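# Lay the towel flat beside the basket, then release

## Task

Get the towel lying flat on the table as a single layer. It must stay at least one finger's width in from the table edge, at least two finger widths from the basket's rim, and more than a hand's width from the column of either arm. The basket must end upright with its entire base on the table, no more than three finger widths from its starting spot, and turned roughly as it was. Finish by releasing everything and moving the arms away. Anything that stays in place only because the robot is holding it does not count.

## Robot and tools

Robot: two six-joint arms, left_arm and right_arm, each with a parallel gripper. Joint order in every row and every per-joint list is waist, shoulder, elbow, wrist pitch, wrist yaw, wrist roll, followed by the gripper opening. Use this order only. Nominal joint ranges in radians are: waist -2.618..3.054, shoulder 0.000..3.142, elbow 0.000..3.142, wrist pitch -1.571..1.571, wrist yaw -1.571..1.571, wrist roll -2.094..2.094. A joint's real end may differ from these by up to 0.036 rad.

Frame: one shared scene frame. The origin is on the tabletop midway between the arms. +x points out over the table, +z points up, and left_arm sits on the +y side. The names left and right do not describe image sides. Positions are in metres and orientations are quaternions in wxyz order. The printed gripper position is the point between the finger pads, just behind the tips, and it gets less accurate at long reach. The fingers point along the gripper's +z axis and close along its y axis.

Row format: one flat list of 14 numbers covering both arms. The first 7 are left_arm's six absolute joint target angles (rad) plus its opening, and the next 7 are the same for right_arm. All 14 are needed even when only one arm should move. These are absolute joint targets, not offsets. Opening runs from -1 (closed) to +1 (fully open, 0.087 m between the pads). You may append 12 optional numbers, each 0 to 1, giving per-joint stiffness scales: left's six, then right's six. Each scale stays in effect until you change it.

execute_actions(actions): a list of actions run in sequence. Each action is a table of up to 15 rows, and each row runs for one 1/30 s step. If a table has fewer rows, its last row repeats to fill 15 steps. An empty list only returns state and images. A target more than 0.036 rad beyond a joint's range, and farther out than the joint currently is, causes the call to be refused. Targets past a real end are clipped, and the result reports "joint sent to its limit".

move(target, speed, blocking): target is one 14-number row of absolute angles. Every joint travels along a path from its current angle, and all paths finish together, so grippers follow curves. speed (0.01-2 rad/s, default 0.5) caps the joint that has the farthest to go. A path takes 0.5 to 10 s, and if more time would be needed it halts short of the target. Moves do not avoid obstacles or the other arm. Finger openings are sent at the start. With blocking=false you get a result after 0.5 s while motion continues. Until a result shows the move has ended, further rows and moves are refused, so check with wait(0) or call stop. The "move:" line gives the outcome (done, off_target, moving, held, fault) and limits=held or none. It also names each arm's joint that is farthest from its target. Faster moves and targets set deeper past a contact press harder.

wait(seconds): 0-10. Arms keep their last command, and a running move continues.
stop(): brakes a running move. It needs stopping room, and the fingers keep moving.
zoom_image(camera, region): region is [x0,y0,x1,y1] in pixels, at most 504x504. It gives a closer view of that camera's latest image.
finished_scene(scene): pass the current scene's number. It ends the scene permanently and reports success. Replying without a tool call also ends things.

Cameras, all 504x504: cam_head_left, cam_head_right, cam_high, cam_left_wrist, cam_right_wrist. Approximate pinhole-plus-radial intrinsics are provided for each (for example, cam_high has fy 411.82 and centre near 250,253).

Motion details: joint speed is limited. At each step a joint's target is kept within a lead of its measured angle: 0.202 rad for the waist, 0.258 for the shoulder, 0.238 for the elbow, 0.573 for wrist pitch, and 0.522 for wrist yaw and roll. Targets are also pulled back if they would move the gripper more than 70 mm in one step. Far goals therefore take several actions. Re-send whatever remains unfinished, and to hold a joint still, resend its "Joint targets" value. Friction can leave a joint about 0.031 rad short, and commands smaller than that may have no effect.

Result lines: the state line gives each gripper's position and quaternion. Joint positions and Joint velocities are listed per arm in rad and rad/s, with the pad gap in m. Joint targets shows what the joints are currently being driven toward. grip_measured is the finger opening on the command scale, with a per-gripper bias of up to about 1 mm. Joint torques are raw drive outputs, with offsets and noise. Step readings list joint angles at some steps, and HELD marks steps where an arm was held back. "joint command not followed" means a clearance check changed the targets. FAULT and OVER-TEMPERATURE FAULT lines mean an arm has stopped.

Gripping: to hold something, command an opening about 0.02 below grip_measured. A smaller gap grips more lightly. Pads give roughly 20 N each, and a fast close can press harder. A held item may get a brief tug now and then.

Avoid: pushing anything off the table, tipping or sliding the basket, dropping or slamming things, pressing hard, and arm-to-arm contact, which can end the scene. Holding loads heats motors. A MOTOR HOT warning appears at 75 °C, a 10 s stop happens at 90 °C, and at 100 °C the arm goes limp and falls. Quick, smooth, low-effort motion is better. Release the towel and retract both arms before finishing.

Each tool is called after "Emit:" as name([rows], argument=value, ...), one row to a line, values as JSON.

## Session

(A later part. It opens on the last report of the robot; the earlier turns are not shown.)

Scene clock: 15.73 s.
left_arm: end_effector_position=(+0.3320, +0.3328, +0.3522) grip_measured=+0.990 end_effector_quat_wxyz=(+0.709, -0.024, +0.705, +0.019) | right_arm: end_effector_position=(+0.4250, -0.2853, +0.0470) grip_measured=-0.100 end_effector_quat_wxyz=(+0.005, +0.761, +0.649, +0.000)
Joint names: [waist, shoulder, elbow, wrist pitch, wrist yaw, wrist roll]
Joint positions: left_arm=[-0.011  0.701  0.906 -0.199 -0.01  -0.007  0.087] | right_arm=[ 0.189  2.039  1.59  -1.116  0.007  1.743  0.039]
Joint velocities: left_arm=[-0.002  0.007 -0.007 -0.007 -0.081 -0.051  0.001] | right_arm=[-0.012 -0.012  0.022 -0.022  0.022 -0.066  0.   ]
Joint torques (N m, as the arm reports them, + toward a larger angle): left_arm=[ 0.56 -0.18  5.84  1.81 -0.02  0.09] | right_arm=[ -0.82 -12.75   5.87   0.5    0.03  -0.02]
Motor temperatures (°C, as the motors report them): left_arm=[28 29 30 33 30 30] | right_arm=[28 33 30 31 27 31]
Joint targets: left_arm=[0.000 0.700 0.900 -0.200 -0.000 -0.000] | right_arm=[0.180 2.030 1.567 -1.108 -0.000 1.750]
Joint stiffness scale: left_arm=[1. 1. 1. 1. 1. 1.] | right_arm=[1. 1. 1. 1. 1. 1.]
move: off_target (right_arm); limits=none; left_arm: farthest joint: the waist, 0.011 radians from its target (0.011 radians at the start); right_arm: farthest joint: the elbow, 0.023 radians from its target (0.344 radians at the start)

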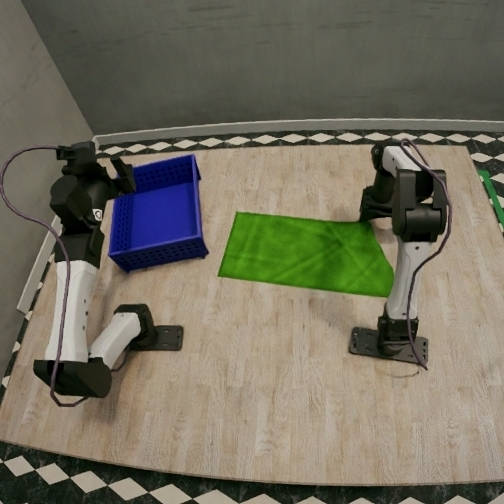

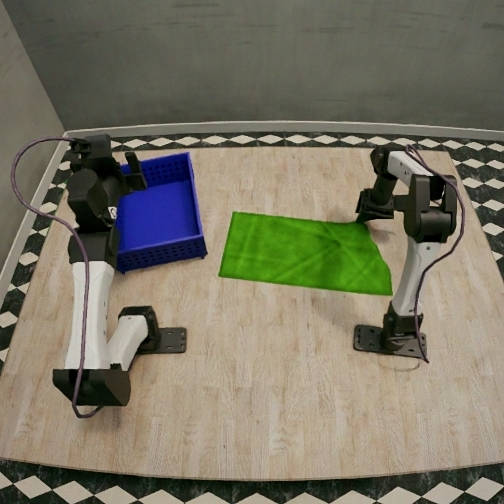

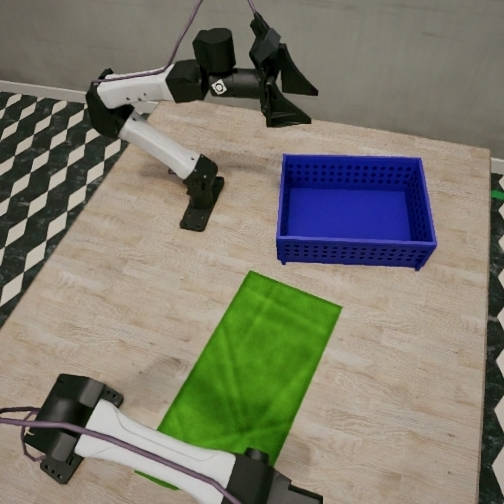

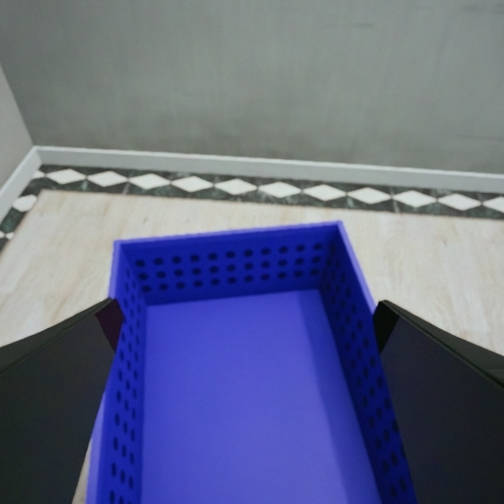

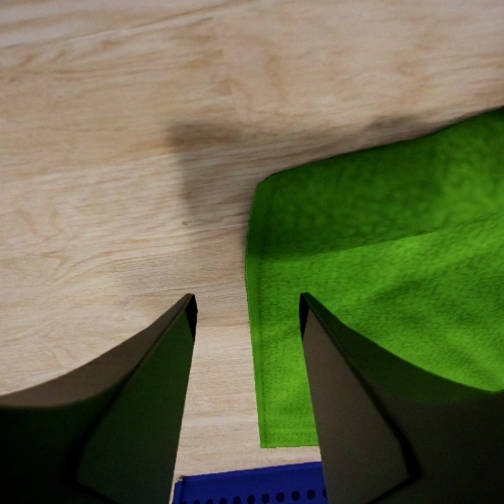

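Emit:
move(target=[0,0.7,0.9,-0.2,0,0,1,0.18,2.06,1.412,-0.955,0,1.75,-0.1], speed=0.2)

Emit:
execute_actions([
  [[0,0.7,0.9,-0.2,0,0,1,0.18,2.06,1.412,-0.955,0,1.75,-0.6]],
  [[0,0.7,0.9,-0.2,0,0,1,0.18,2.06,1.412,-0.955,0,1.75,-1]],
])

Emit:
move(target=[0,0.7,0.9,-0.2,0,0,1,0.18,1.95,1.75,-1.37,0,1.75,-1], speed=0.4)

Scene clock: 17.80 s.
left_arm: end_effector_position=(+0.3320, +0.3328, +0.3522) grip_measured=+0.990 end_effector_quat_wxyz=(+0.709, -0.024, +0.705, +0.019) | right_arm: end_effector_position=(+0.4108, -0.2854, +0.0098) grip_measured=-0.100 end_effector_quat_wxyz=(+0.000, +0.761, +0.648, -0.005)
Joint names: [waist, shoulder, elbow, wrist pitch, wrist yaw, wrist roll]
Joint positions: left_arm=[-0.011  0.701  0.906 -0.199 -0.01  -0.007  0.087] | right_arm=[ 0.189  2.039  1.436 -0.975  0.006  1.744  0.039]
Joint velocities: left_arm=[ 0.017  0.007  0.002 -0.037 -0.022 -0.007  0.   ] | right_arm=[-0.002  0.007 -0.017  0.022 -0.051 -0.037 -0.001]
Joint torques (N m, as the arm reports them, + toward a larger angle): left_arm=[ 0.56 -0.14  5.83  1.8   0.01  0.09] | right_arm=[ -0.8  -10.03   5.46   0.61   0.06  -0.04]
Motor temperatures (°C, as the motors report them): left_arm=[28 29 30 34 30 30] | right_arm=[28 34 30 31 27 31]
Joint targets: left_arm=[0.000 0.700 0.900 -0.200 0.000 0.000] | right_arm=[0.180 2.060 1.412 -0.955 0.000 1.750]
Joint stiffness scale: left_arm=[1. 1. 1. 1. 1. 1.] | right_arm=[1. 1. 1. 1. 1. 1.]
move: off_target (right_arm); limits=none; left_arm: farthest joint: the waist, 0.011 radians from its target (0.011 radians at the start); right_arm: farthest joint: the elbow, 0.024 radians from its target (0.178 radians at the start)

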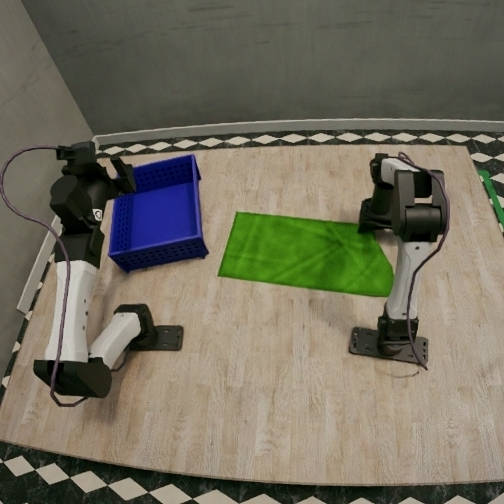

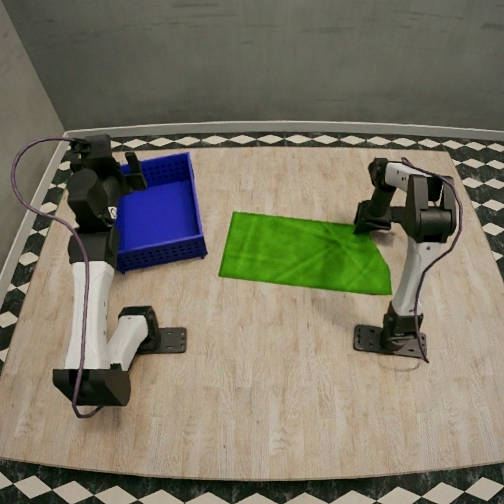

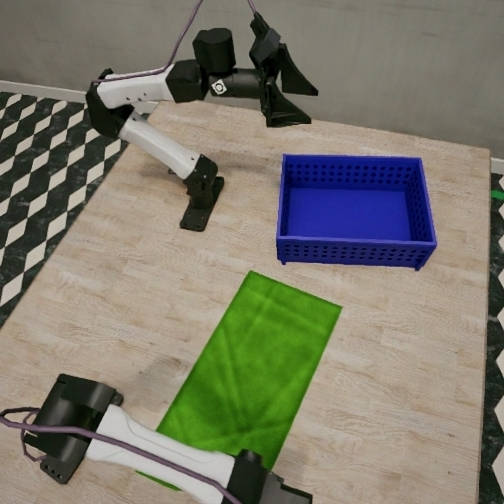

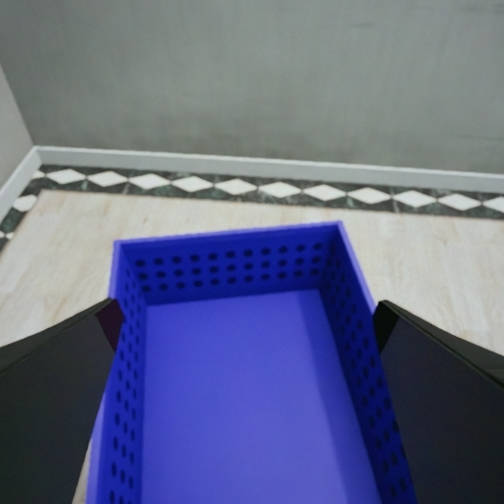

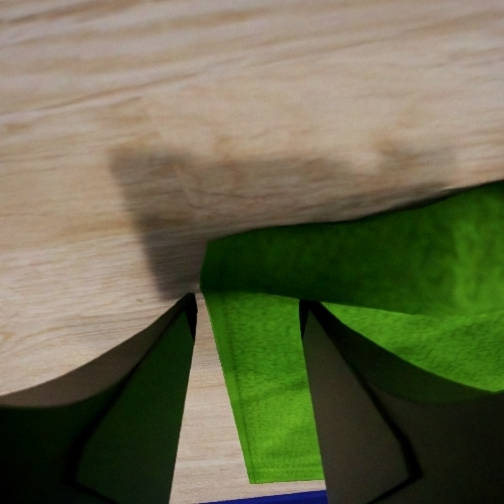

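Scene clock: 18.80 s.
left_arm: end_effector_position=(+0.3320, +0.3328, +0.3522) grip_measured=+0.990 end_effector_quat_wxyz=(+0.709, -0.024, +0.705, +0.019) | right_arm: end_effector_position=(+0.4134, -0.2849, +0.0100) grip_measured=-0.982 end_effector_quat_wxyz=(+0.002, +0.762, +0.648, -0.000)
Joint names: [waist, shoulder, elbow, wrist pitch, wrist yaw, wrist roll]
Joint positions: left_arm=[-0.011  0.701  0.906 -0.199 -0.01  -0.007  0.087] | right_arm=[ 0.189  2.039  1.436 -0.965  0.004  1.745  0.001]
Joint velocities: left_arm=[-0.002 -0.007 -0.012  0.037  0.022  0.066  0.001] | right_arm=[ 0.007 -0.007 -0.002 -0.022  0.022  0.022 -0.   ]
Joint torques (N m, as the arm reports them, + toward a larger angle): left_arm=[ 0.58 -0.19  5.74  1.79 -0.01  0.09] | right_arm=[ -0.82 -10.02   5.44   0.52   0.06  -0.05]
Motor temperatures (°C, as the motors report them): left_arm=[28 29 30 34 30 30] | right_arm=[28 34 30 31 27 31]
Joint targets: left_arm=[-0.000 0.700 0.900 -0.200 -0.000 -0.000] | right_arm=[0.180 2.060 1.412 -0.955 0.000 1.750]
Joint stiffness scale: left_arm=[1. 1. 1. 1. 1. 1.] | right_arm=[1. 1. 1. 1. 1. 1.]
Step readings (joint positions; steps 1 to 15: 1st action; 16 to 30: 2nd action):
0: left_arm=[-0.011 0.701 0.906 -0.199 -0.010 -0.007] | right_arm=[0.189 2.039 1.436 -0.975 0.006 1.744]
1: left_arm=[-0.011 0.701 0.906 -0.199 -0.010 -0.007] | right_arm=[0.189 2.039 1.436 -0.975 0.006 1.744]
2: left_arm=[-0.011 0.701 0.906 -0.199 -0.010 -0.007] | right_arm=[0.189 2.039 1.436 -0.971 0.006 1.745]
4: left_arm=[-0.011 0.701 0.906 -0.199 -0.010 -0.007] | right_arm=[0.189 2.039 1.436 -0.967 0.006 1.745]
8: left_arm=[-0.011 0.701 0.906 -0.199 -0.010 -0.007] | right_arm=[0.189 2.039 1.436 -0.966 0.006 1.745]
15: left_arm=[-0.011 0.701 0.906 -0.199 -0.010 -0.007] | right_arm=[0.189 2.039 1.436 -0.966 0.006 1.745]
16: left_arm=[-0.011 0.701 0.906 -0.199 -0.010 -0.007] | right_arm=[0.189 2.039 1.436 -0.965 0.006 1.745]
17: left_arm=[-0.011 0.701 0.906 -0.199 -0.010 -0.007] | right_arm=[0.189 2.039 1.436 -0.965 0.005 1.745]
19: left_arm=[-0.011 0.701 0.906 -0.199 -0.010 -0.007] | right_arm=[0.189 2.039 1.436 -0.965 0.004 1.745]
23: left_arm=[-0.011 0.701 0.906 -0.199 -0.010 -0.007] | right_arm=[0.189 2.039 1.436 -0.965 0.004 1.745]
30: Joint positions above

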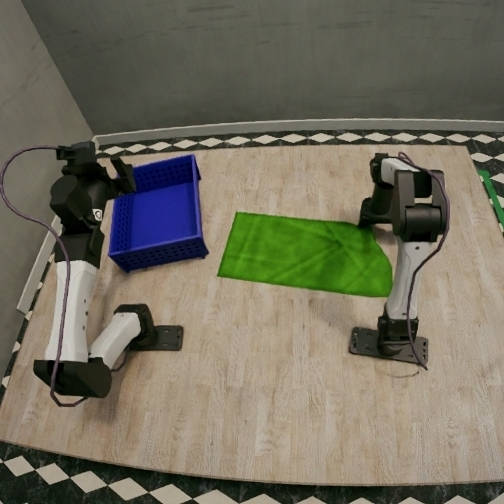

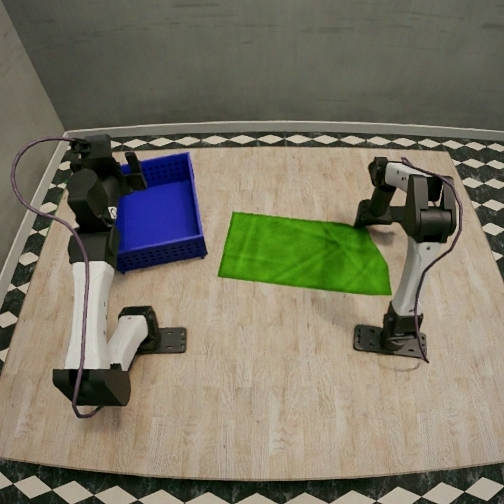

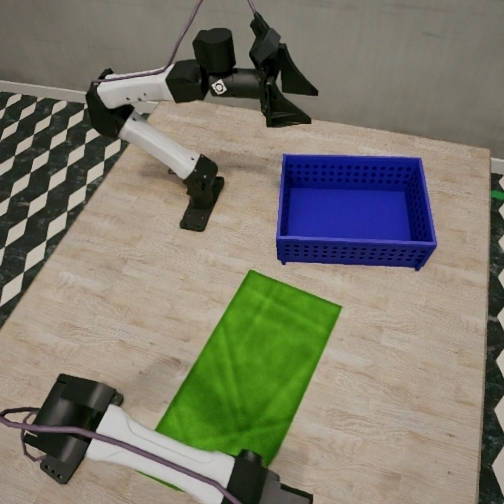

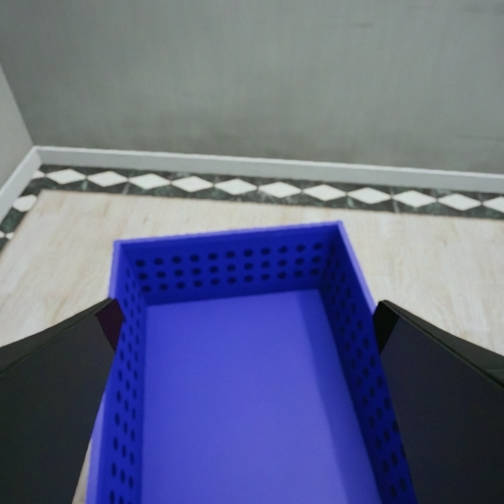

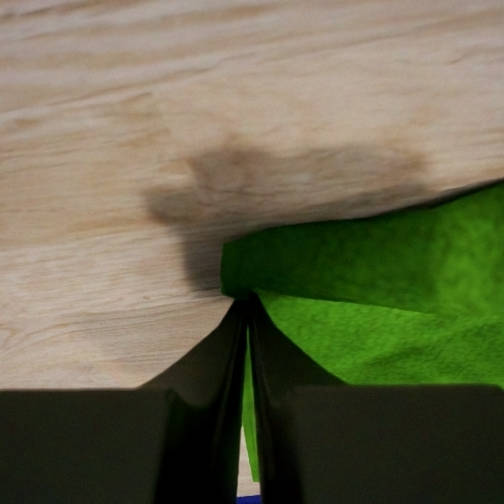

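Scene clock: 20.50 s.
left_arm: end_effector_position=(+0.3320, +0.3328, +0.3522) grip_measured=+0.990 end_effector_quat_wxyz=(+0.709, -0.024, +0.705, +0.019) | right_arm: end_effector_position=(+0.4075, -0.2849, +0.1146) grip_measured=-0.982 end_effector_quat_wxyz=(-0.000, +0.762, +0.648, -0.003)
Joint names: [waist, shoulder, elbow, wrist pitch, wrist yaw, wrist roll]
Joint positions: left_arm=[-0.011  0.701  0.906 -0.199 -0.01  -0.007  0.087] | right_arm=[ 0.189  1.956  1.74  -1.361  0.004  1.745  0.001]
Joint velocities: left_arm=[-0.022 -0.002 -0.002 -0.066 -0.051 -0.022 -0.001] | right_arm=[-0.002  0.002 -0.027  0.037 -0.051  0.007 -0.001]
Joint torques (N m, as the arm reports them, + toward a larger angle): left_arm=[ 0.56 -0.12  5.86  1.8  -0.01  0.1 ] | right_arm=[ -0.82 -11.81   8.9    0.27   0.06  -0.05]
Motor temperatures (°C, as the motors report them): left_arm=[28 29 30 34 30 30] | right_arm=[28 35 31 31 27 31]
Joint targets: left_arm=[0.000 0.700 0.900 -0.200 0.000 0.000] | right_arm=[0.180 1.950 1.750 -1.370 -0.000 1.750]
Joint stiffness scale: left_arm=[1. 1. 1. 1. 1. 1.] | right_arm=[1. 1. 1. 1. 1. 1.]
move: done; limits=none; left_arm: farthest joint: the waist, 0.011 radians from its target (0.011 radians at the start); right_arm: farthest joint: the elbow, 0.010 radians from its target (0.314 radians at the start)

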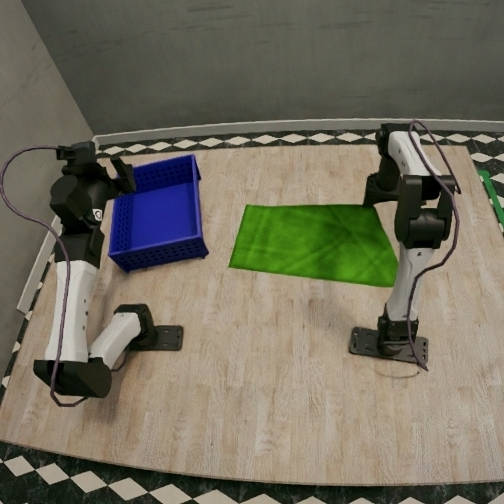

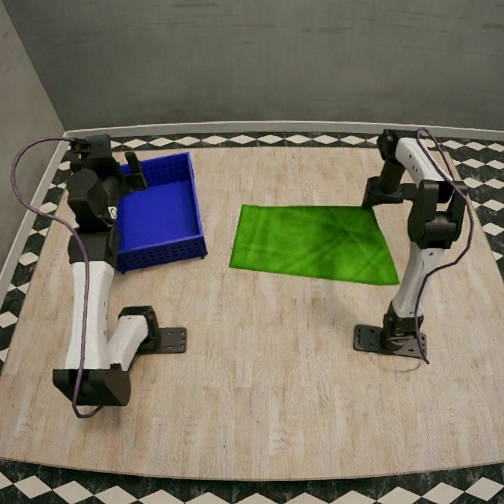

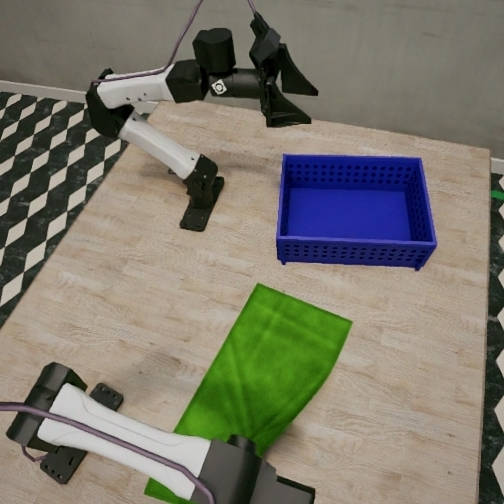

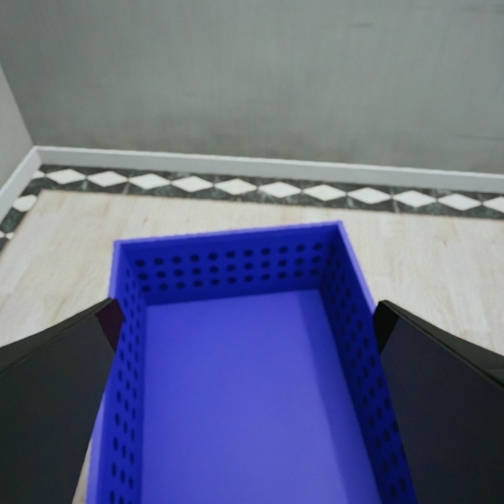

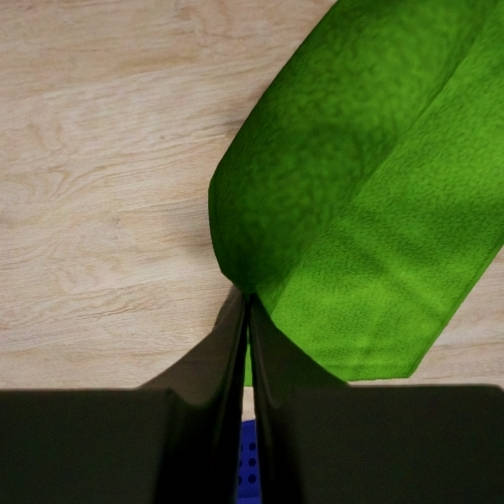

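Emit:
move(target=[0,0.7,0.9,-0.2,0,0,1,0.18,1.95,1.98,-1.57,0,1.75,-1], speed=0.4)

Scene clock: 22.20 s.
left_arm: end_effector_position=(+0.3320, +0.3328, +0.3522) grip_measured=+0.990 end_effector_quat_wxyz=(+0.709, -0.024, +0.705, +0.019) | right_arm: end_effector_position=(+0.4100, -0.2849, +0.1720) grip_measured=-0.982 end_effector_quat_wxyz=(+0.013, +0.762, +0.648, +0.013)
Joint names: [waist, shoulder, elbow, wrist pitch, wrist yaw, wrist roll]
Joint positions: left_arm=[-0.011  0.701  0.906 -0.199 -0.01  -0.007  0.087] | right_arm=[ 0.189  1.956  1.968 -1.547  0.004  1.745  0.001]
Joint velocities: left_arm=[-0.002  0.002  0.002 -0.037  0.022 -0.022  0.   ] | right_arm=[ 0.002  0.007  0.002 -0.007 -0.037  0.007  0.   ]
Joint torques (N m, as the arm reports them, + toward a larger angle): left_arm=[ 0.58 -0.17  5.77  1.81 -0.02  0.1 ] | right_arm=[ -0.82 -11.54   8.79   0.37   0.06  -0.05]
Motor temperatures (°C, as the motors report them): left_arm=[28 29 30 34 30 30] | right_arm=[28 35 31 31 27 31]
Joint targets: left_arm=[-0.000 0.700 0.900 -0.200 -0.000 -0.000] | right_arm=[0.180 1.950 1.980 -1.557 -0.000 1.750]
Joint stiffness scale: left_arm=[1. 1. 1. 1. 1. 1.] | right_arm=[1. 1. 1. 1. 1. 1.]
joint sent to its limit (right arm) — the command would take the wrist pitch past its lower limit, so that joint was sent only as far as its limit.
move: off_target (right_arm); limits=none; left_arm: farthest joint: the waist, 0.011 radians from its target (0.011 radians at the start); right_arm: farthest joint: the wrist pitch, 0.023 radians from its target (0.209 radians at the start)

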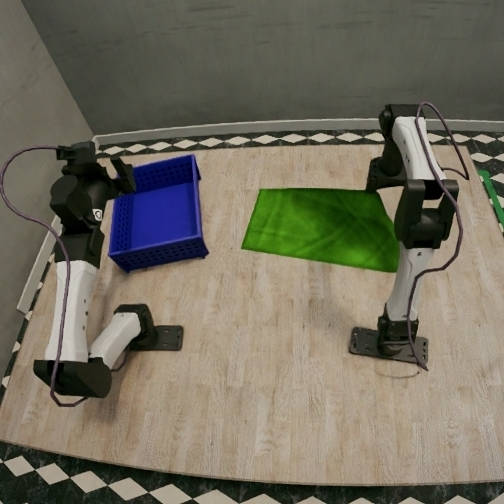

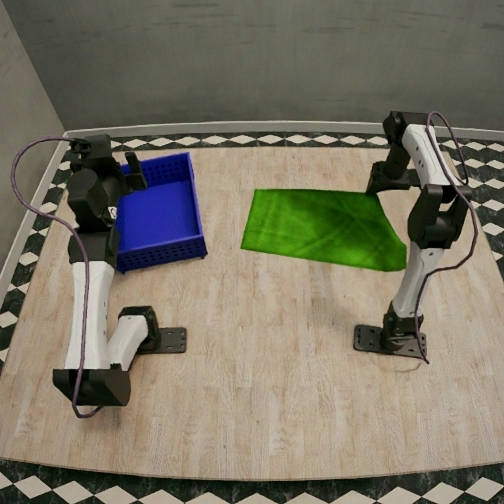

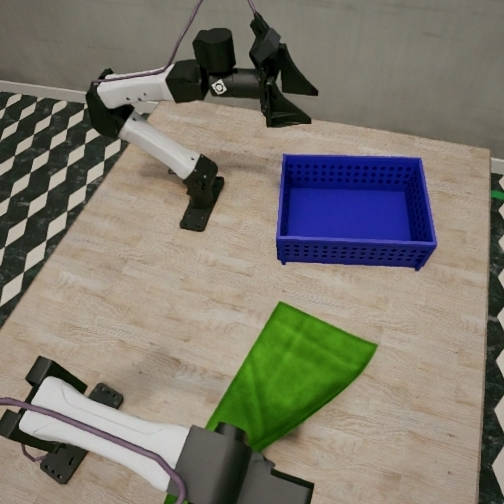

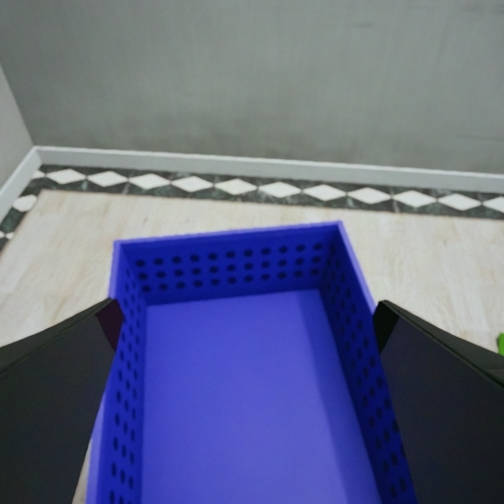

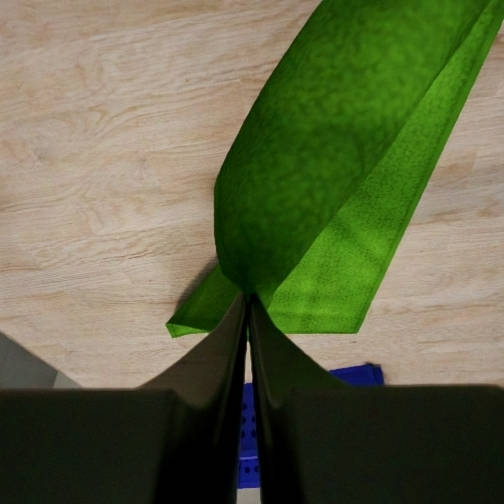

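Emit:
move(target=[0,0.7,0.9,-0.2,0,0,1,0.36,2.178,1.855,-1.248,0,1.9,-1], speed=0.5)

Scene clock: 24.00 s.
left_arm: end_effector_position=(+0.3320, +0.3328, +0.3522) grip_measured=+0.990 end_effector_quat_wxyz=(+0.709, -0.024, +0.705, +0.019) | right_arm: end_effector_position=(+0.4540, -0.2142, +0.0687) grip_measured=-0.982 end_effector_quat_wxyz=(+0.006, +0.756, +0.655, +0.006)
Joint names: [waist, shoulder, elbow, wrist pitch, wrist yaw, wrist roll]
Joint positions: left_arm=[-0.011  0.701  0.906 -0.199 -0.01  -0.007  0.087] | right_arm=[ 0.354  2.166  1.87  -1.259  0.004  1.893  0.001]
Joint velocities: left_arm=[-0.007 -0.007 -0.002  0.007  0.022 -0.007  0.   ] | right_arm=[ 0.007  0.007  0.002 -0.037 -0.007 -0.007 -0.001]
Joint torques (N m, as the arm reports them, + toward a larger angle): left_arm=[ 0.6  -0.13  5.83  1.8   0.    0.1 ] | right_arm=[  0.36 -12.22   6.66   0.53   0.06  -0.01]
Motor temperatures (°C, as the motors report them): left_arm=[28 29 30 34 30 30] | right_arm=[28 35 31 31 27 31]
Joint targets: left_arm=[-0.000 0.700 0.900 -0.200 -0.000 0.000] | right_arm=[0.360 2.178 1.855 -1.248 -0.000 1.900]
Joint stiffness scale: left_arm=[1. 1. 1. 1. 1. 1.] | right_arm=[1. 1. 1. 1. 1. 1.]
move: done; limits=none; left_arm: farthest joint: the waist, 0.011 radians from its target (0.011 radians at the start); right_arm: farthest joint: the elbow, 0.015 radians from its target (0.113 radians at the start)

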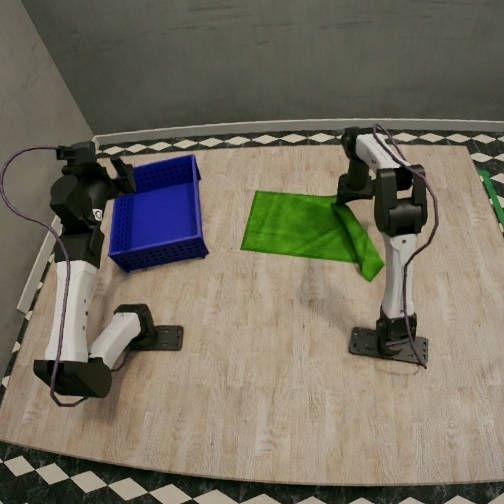

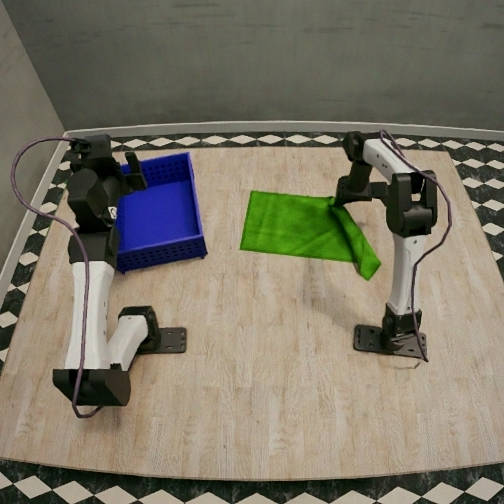

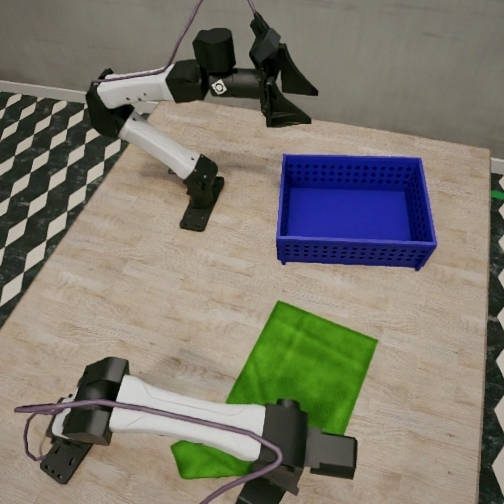

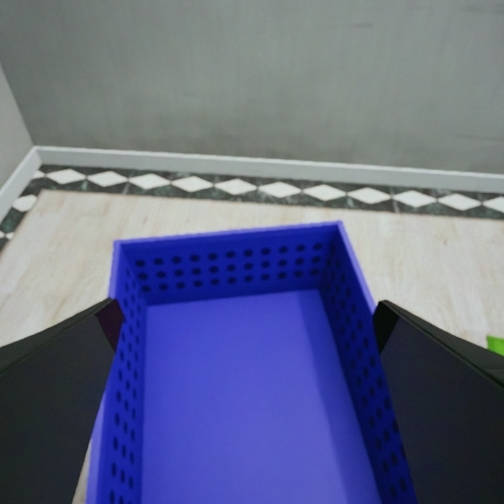

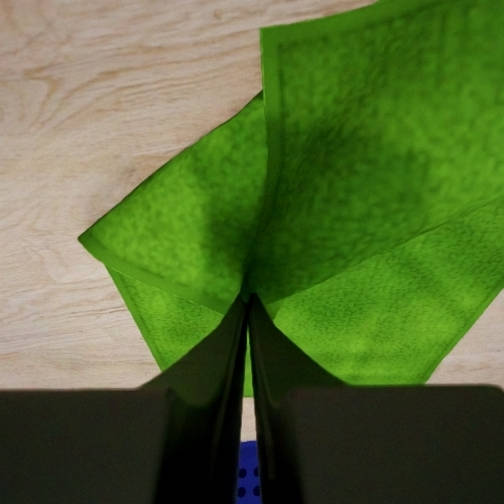

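Emit:
move(target=[0,0.7,0.9,-0.2,0,0,1,0.40,2.21,1.76,-1.14,0,1.9,-1], speed=0.3)

Emit:
execute_actions([
  [[0,0.7,0.9,-0.2,0,0,1,0.40,2.21,1.76,-1.14,0,1.9,-0.1]],
])

Emit:
move(target=[0,0.7,0.9,-0.2,0,0,1,0.40,2.1,1.85,-1.32,0,1.9,-0.1])

Emit:
move(target=[0,0.7,0.9,-0.2,0,0,1,0.13,2.05,1.7,-1.22,0,1.75,-0.1])

Scene clock: 25.73 s.
left_arm: end_effector_position=(+0.3320, +0.3328, +0.3522) grip_measured=+0.990 end_effector_quat_wxyz=(+0.709, -0.024, +0.705, +0.019) | right_arm: end_effector_position=(+0.4492, -0.1988, +0.0356) grip_measured=-0.982 end_effector_quat_wxyz=(+0.003, +0.744, +0.668, +0.002)
Joint names: [waist, shoulder, elbow, wrist pitch, wrist yaw, wrist roll]
Joint positions: left_arm=[-0.011  0.701  0.906 -0.199 -0.01  -0.007  0.087] | right_arm=[ 0.391  2.19   1.778 -1.152  0.004  1.893  0.001]
Joint velocities: left_arm=[-0.017 -0.012  0.007  0.022 -0.007 -0.066  0.   ] | right_arm=[-0.007 -0.017 -0.007 -0.022  0.022  0.037  0.   ]
Joint torques (N m, as the arm reports them, + toward a larger angle): left_arm=[ 0.63 -0.15  5.79  1.8   0.    0.09] | right_arm=[  0.63 -11.77   6.3    0.53   0.06  -0.03]
Motor temperatures (°C, as the motors report them): left_arm=[28 29 31 35 30 30] | right_arm=[28 36 31 31 27 31]
Joint targets: left_arm=[0.000 0.700 0.900 -0.200 0.000 -0.000] | right_arm=[0.400 2.210 1.760 -1.140 -0.000 1.900]
Joint stiffness scale: left_arm=[1. 1. 1. 1. 1. 1.] | right_arm=[1. 1. 1. 1. 1. 1.]
move: done; limits=none; left_arm: farthest joint: the waist, 0.011 radians from its target (0.011 radians at the start); right_arm: farthest joint: the shoulder, 0.020 radians from its target (0.044 radians at the start)

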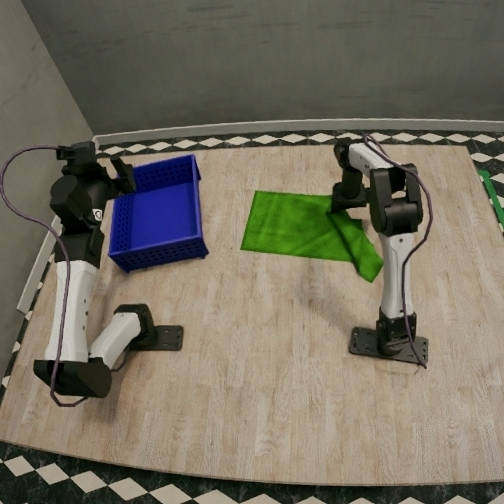

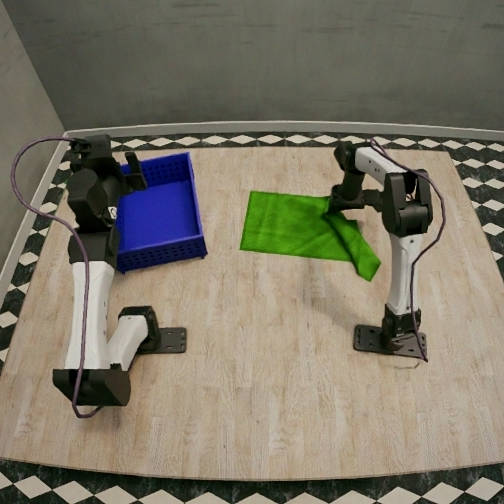

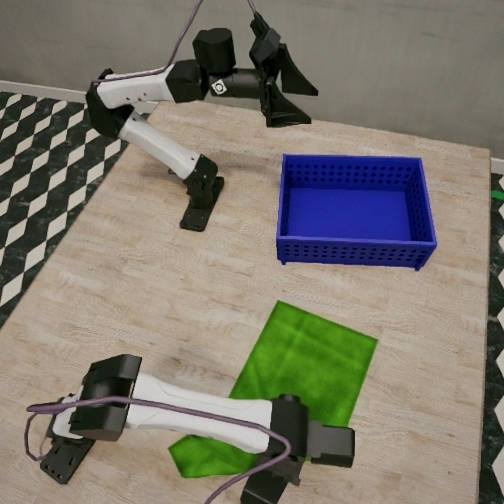

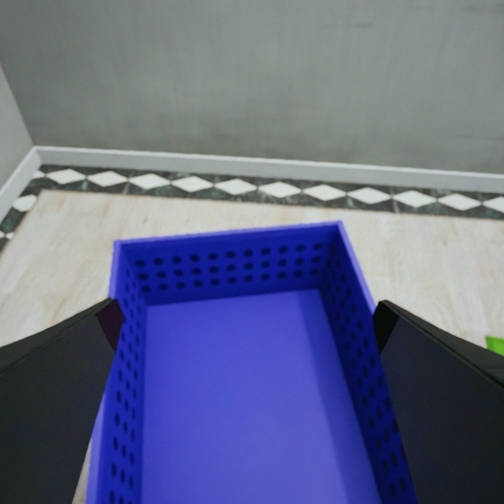

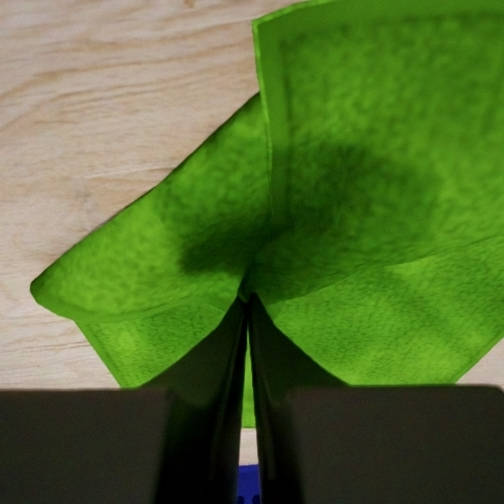

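Scene clock: 26.23 s.
left_arm: end_effector_position=(+0.3320, +0.3328, +0.3522) grip_measured=+0.990 end_effector_quat_wxyz=(+0.709, -0.024, +0.705, +0.019) | right_arm: end_effector_position=(+0.4501, -0.1986, +0.0357) grip_measured=-0.100 end_effector_quat_wxyz=(+0.004, +0.744, +0.668, +0.004)
Joint names: [waist, shoulder, elbow, wrist pitch, wrist yaw, wrist roll]
Joint positions: left_arm=[-0.011  0.701  0.906 -0.199 -0.01  -0.007  0.087] | right_arm=[ 0.391  2.19   1.778 -1.148  0.004  1.893  0.039]
Joint velocities: left_arm=[ 0.002  0.012  0.007  0.037 -0.022  0.037  0.   ] | right_arm=[-0.022 -0.007 -0.007  0.007 -0.007  0.007  0.001]
Joint torques (N m, as the arm reports them, + toward a larger angle): left_arm=[ 0.52 -0.19  5.76  1.81 -0.02  0.1 ] | right_arm=[  0.6  -11.81   6.33   0.49   0.06  -0.03]
Motor temperatures (°C, as the motors report them): left_arm=[28 29 31 35 30 30] | right_arm=[28 36 31 31 27 31]
Joint targets: left_arm=[-0.000 0.700 0.900 -0.200 -0.000 -0.000] | right_arm=[0.400 2.210 1.760 -1.140 0.000 1.900]
Joint stiffness scale: left_arm=[1. 1. 1. 1. 1. 1.] | right_arm=[1. 1. 1. 1. 1. 1.]
Step readings (joint positions):
0: left_arm=[-0.011 0.701 0.906 -0.199 -0.010 -0.007] | right_arm=[0.391 2.190 1.778 -1.152 0.004 1.893]
1: left_arm=[-0.011 0.701 0.906 -0.199 -0.010 -0.007] | right_arm=[0.391 2.190 1.778 -1.152 0.004 1.893]
2: left_arm=[-0.011 0.701 0.906 -0.199 -0.010 -0.007] | right_arm=[0.391 2.190 1.778 -1.151 0.004 1.893]
4: left_arm=[-0.011 0.701 0.906 -0.199 -0.010 -0.007] | right_arm=[0.391 2.190 1.778 -1.150 0.004 1.893]
8: left_arm=[-0.011 0.701 0.906 -0.199 -0.010 -0.007] | right_arm=[0.391 2.190 1.778 -1.148 0.004 1.893]
15: Joint positions above

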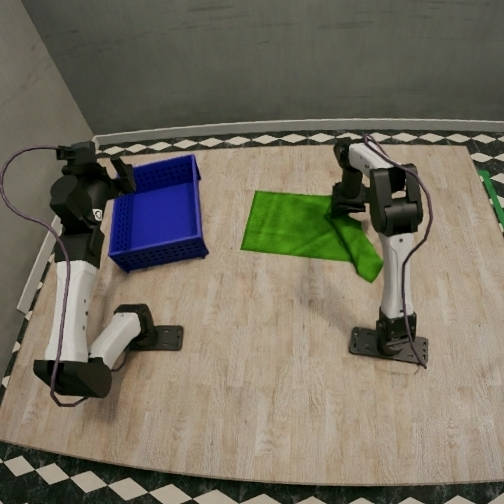

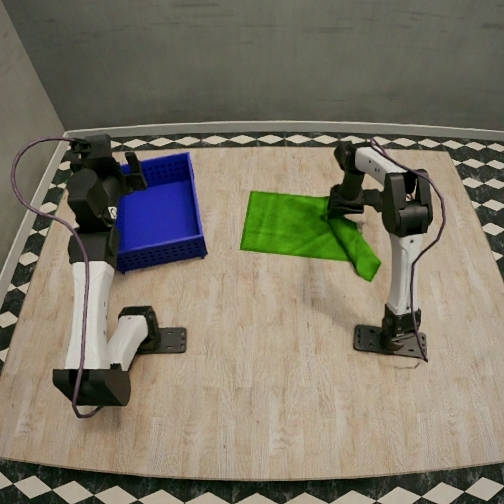

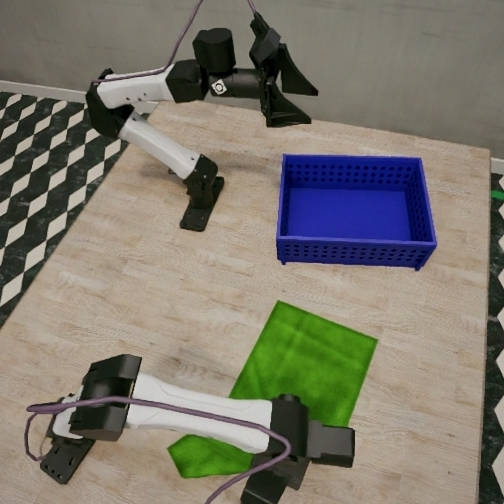

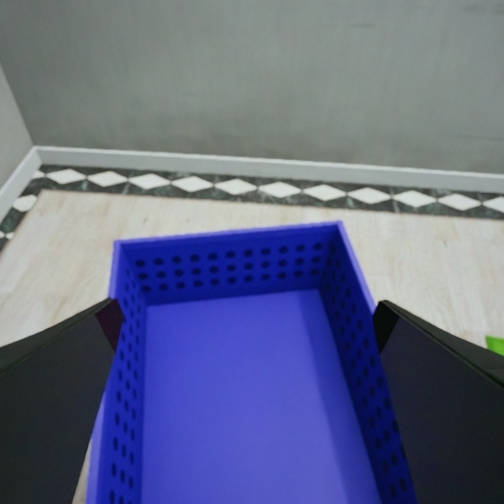

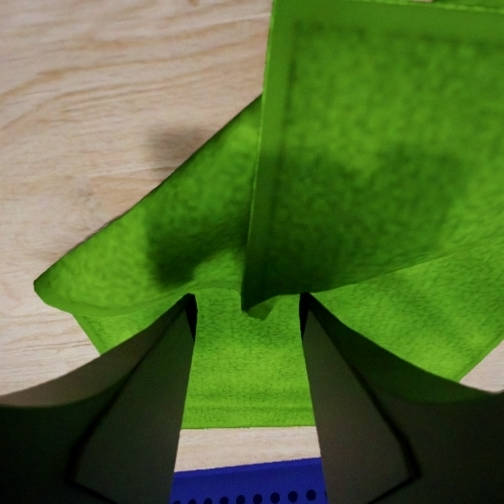

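Scene clock: 27.37 s.
left_arm: end_effector_position=(+0.3320, +0.3328, +0.3522) grip_measured=+0.990 end_effector_quat_wxyz=(+0.709, -0.024, +0.705, +0.019) | right_arm: end_effector_position=(+0.4326, -0.2025, +0.0889) grip_measured=-0.100 end_effector_quat_wxyz=(+0.003, +0.744, +0.668, +0.002)
Joint names: [waist, shoulder, elbow, wrist pitch, wrist yaw, wrist roll]
Joint positions: left_arm=[-0.011  0.701  0.906 -0.199 -0.01  -0.007  0.087] | right_arm=[ 0.391  2.097  1.844 -1.311  0.004  1.893  0.039]
Joint velocities: left_arm=[-0.007 -0.007  0.002  0.022 -0.007 -0.022 -0.   ] | right_arm=[-0.012 -0.007 -0.017 -0.066 -0.037  0.022  0.   ]
Joint torques (N m, as the arm reports them, + toward a larger angle): left_arm=[ 0.66 -0.19  5.78  1.81  0.    0.08] | right_arm=[  0.57 -12.45   8.54   0.3    0.06  -0.03]
Motor temperatures (°C, as the motors report them): left_arm=[28 29 31 35 30 30] | right_arm=[28 36 31 31 27 31]
Joint targets: left_arm=[-0.000 0.700 0.900 -0.200 0.000 0.000] | right_arm=[0.400 2.100 1.850 -1.320 0.000 1.900]
Joint stiffness scale: left_arm=[1. 1. 1. 1. 1. 1.] | right_arm=[1. 1. 1. 1. 1. 1.]
move: done; limits=none; left_arm: farthest joint: the waist, 0.011 radians from its target (0.011 radians at the start); right_arm: farthest joint: the waist, 0.009 radians from its target (0.009 radians at the start)

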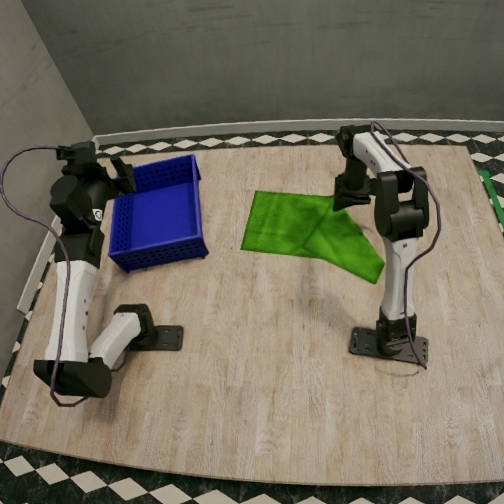

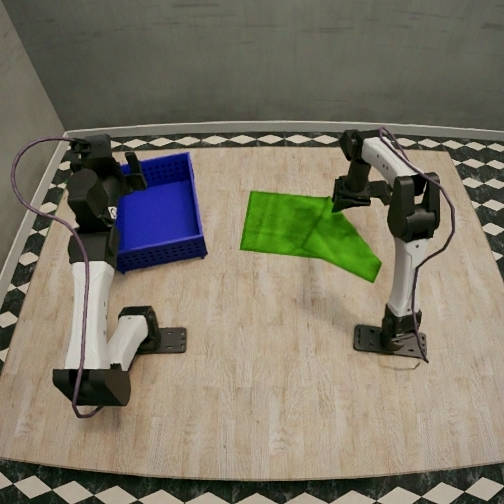

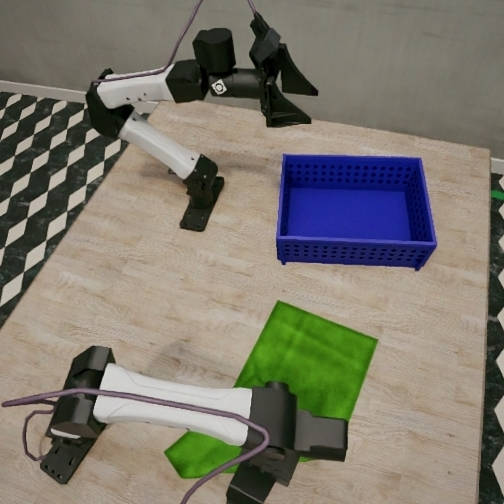

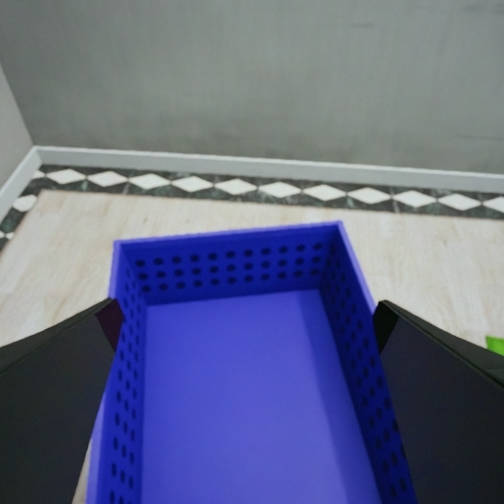

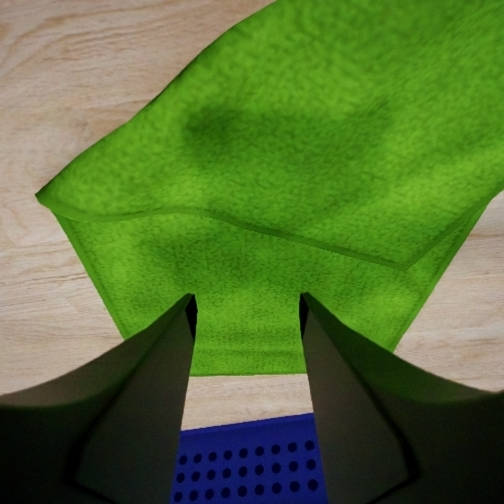

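Scene clock: 28.57 s.
left_arm: end_effector_position=(+0.3320, +0.3328, +0.3522) grip_measured=+0.990 end_effector_quat_wxyz=(+0.709, -0.024, +0.705, +0.019) | right_arm: end_effector_position=(+0.4360, -0.3079, +0.0715) grip_measured=-0.100 end_effector_quat_wxyz=(+0.002, +0.784, +0.621, -0.000)
Joint names: [waist, shoulder, elbow, wrist pitch, wrist yaw, wrist roll]
Joint positions: left_arm=[-0.011  0.701  0.906 -0.199 -0.01  -0.007  0.087] | right_arm=[ 0.131  2.061  1.721 -1.228  0.004  1.757  0.039]
Joint velocities: left_arm=[-0.017 -0.022  0.012 -0.051  0.007  0.11  -0.   ] | right_arm=[ 0.017 -0.017  0.017 -0.051  0.037 -0.022 -0.001]
Joint torques (N m, as the arm reports them, + toward a larger angle): left_arm=[ 0.53 -0.11  5.82  1.81  0.    0.08] | right_arm=[ -0.32 -13.26   6.1    0.5    0.06  -0.2 ]
Motor temperatures (°C, as the motors report them): left_arm=[28 29 31 35 30 30] | right_arm=[28 37 31 31 27 31]
Joint targets: left_arm=[0.000 0.700 0.900 -0.200 -0.000 0.000] | right_arm=[0.130 2.050 1.700 -1.220 0.000 1.750]
Joint stiffness scale: left_arm=[1. 1. 1. 1. 1. 1.] | right_arm=[1. 1. 1. 1. 1. 1.]
move: off_target (right_arm); limits=none; left_arm: farthest joint: the waist, 0.011 radians from its target (0.011 radians at the start); right_arm: farthest joint: the elbow, 0.021 radians from its target (0.144 radians at the start)

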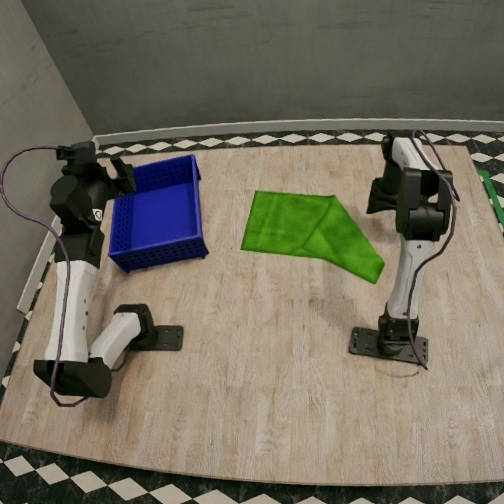

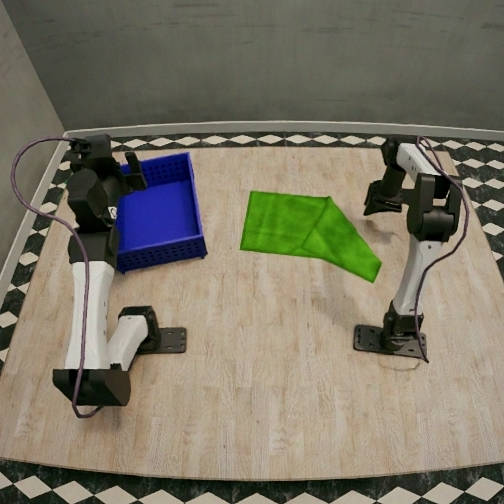

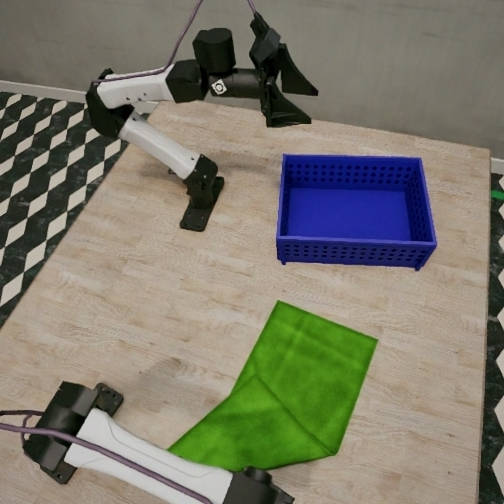

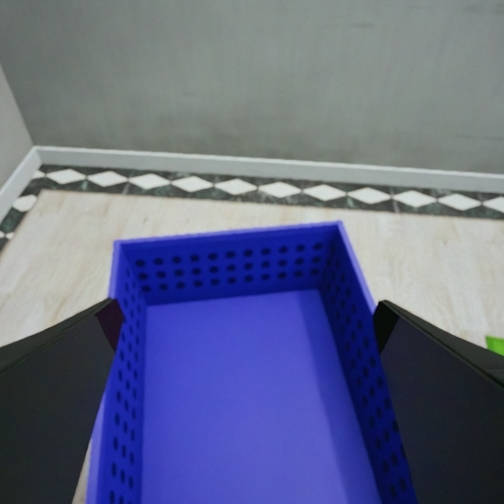

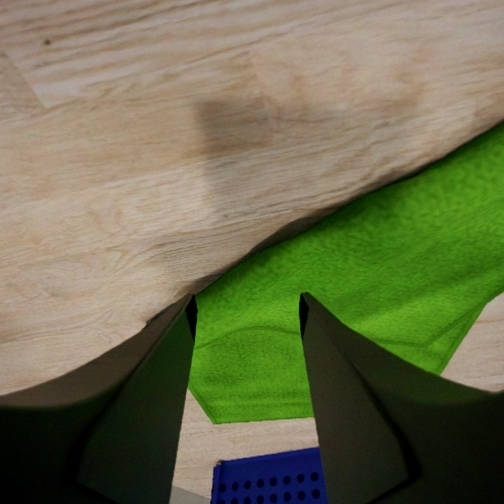

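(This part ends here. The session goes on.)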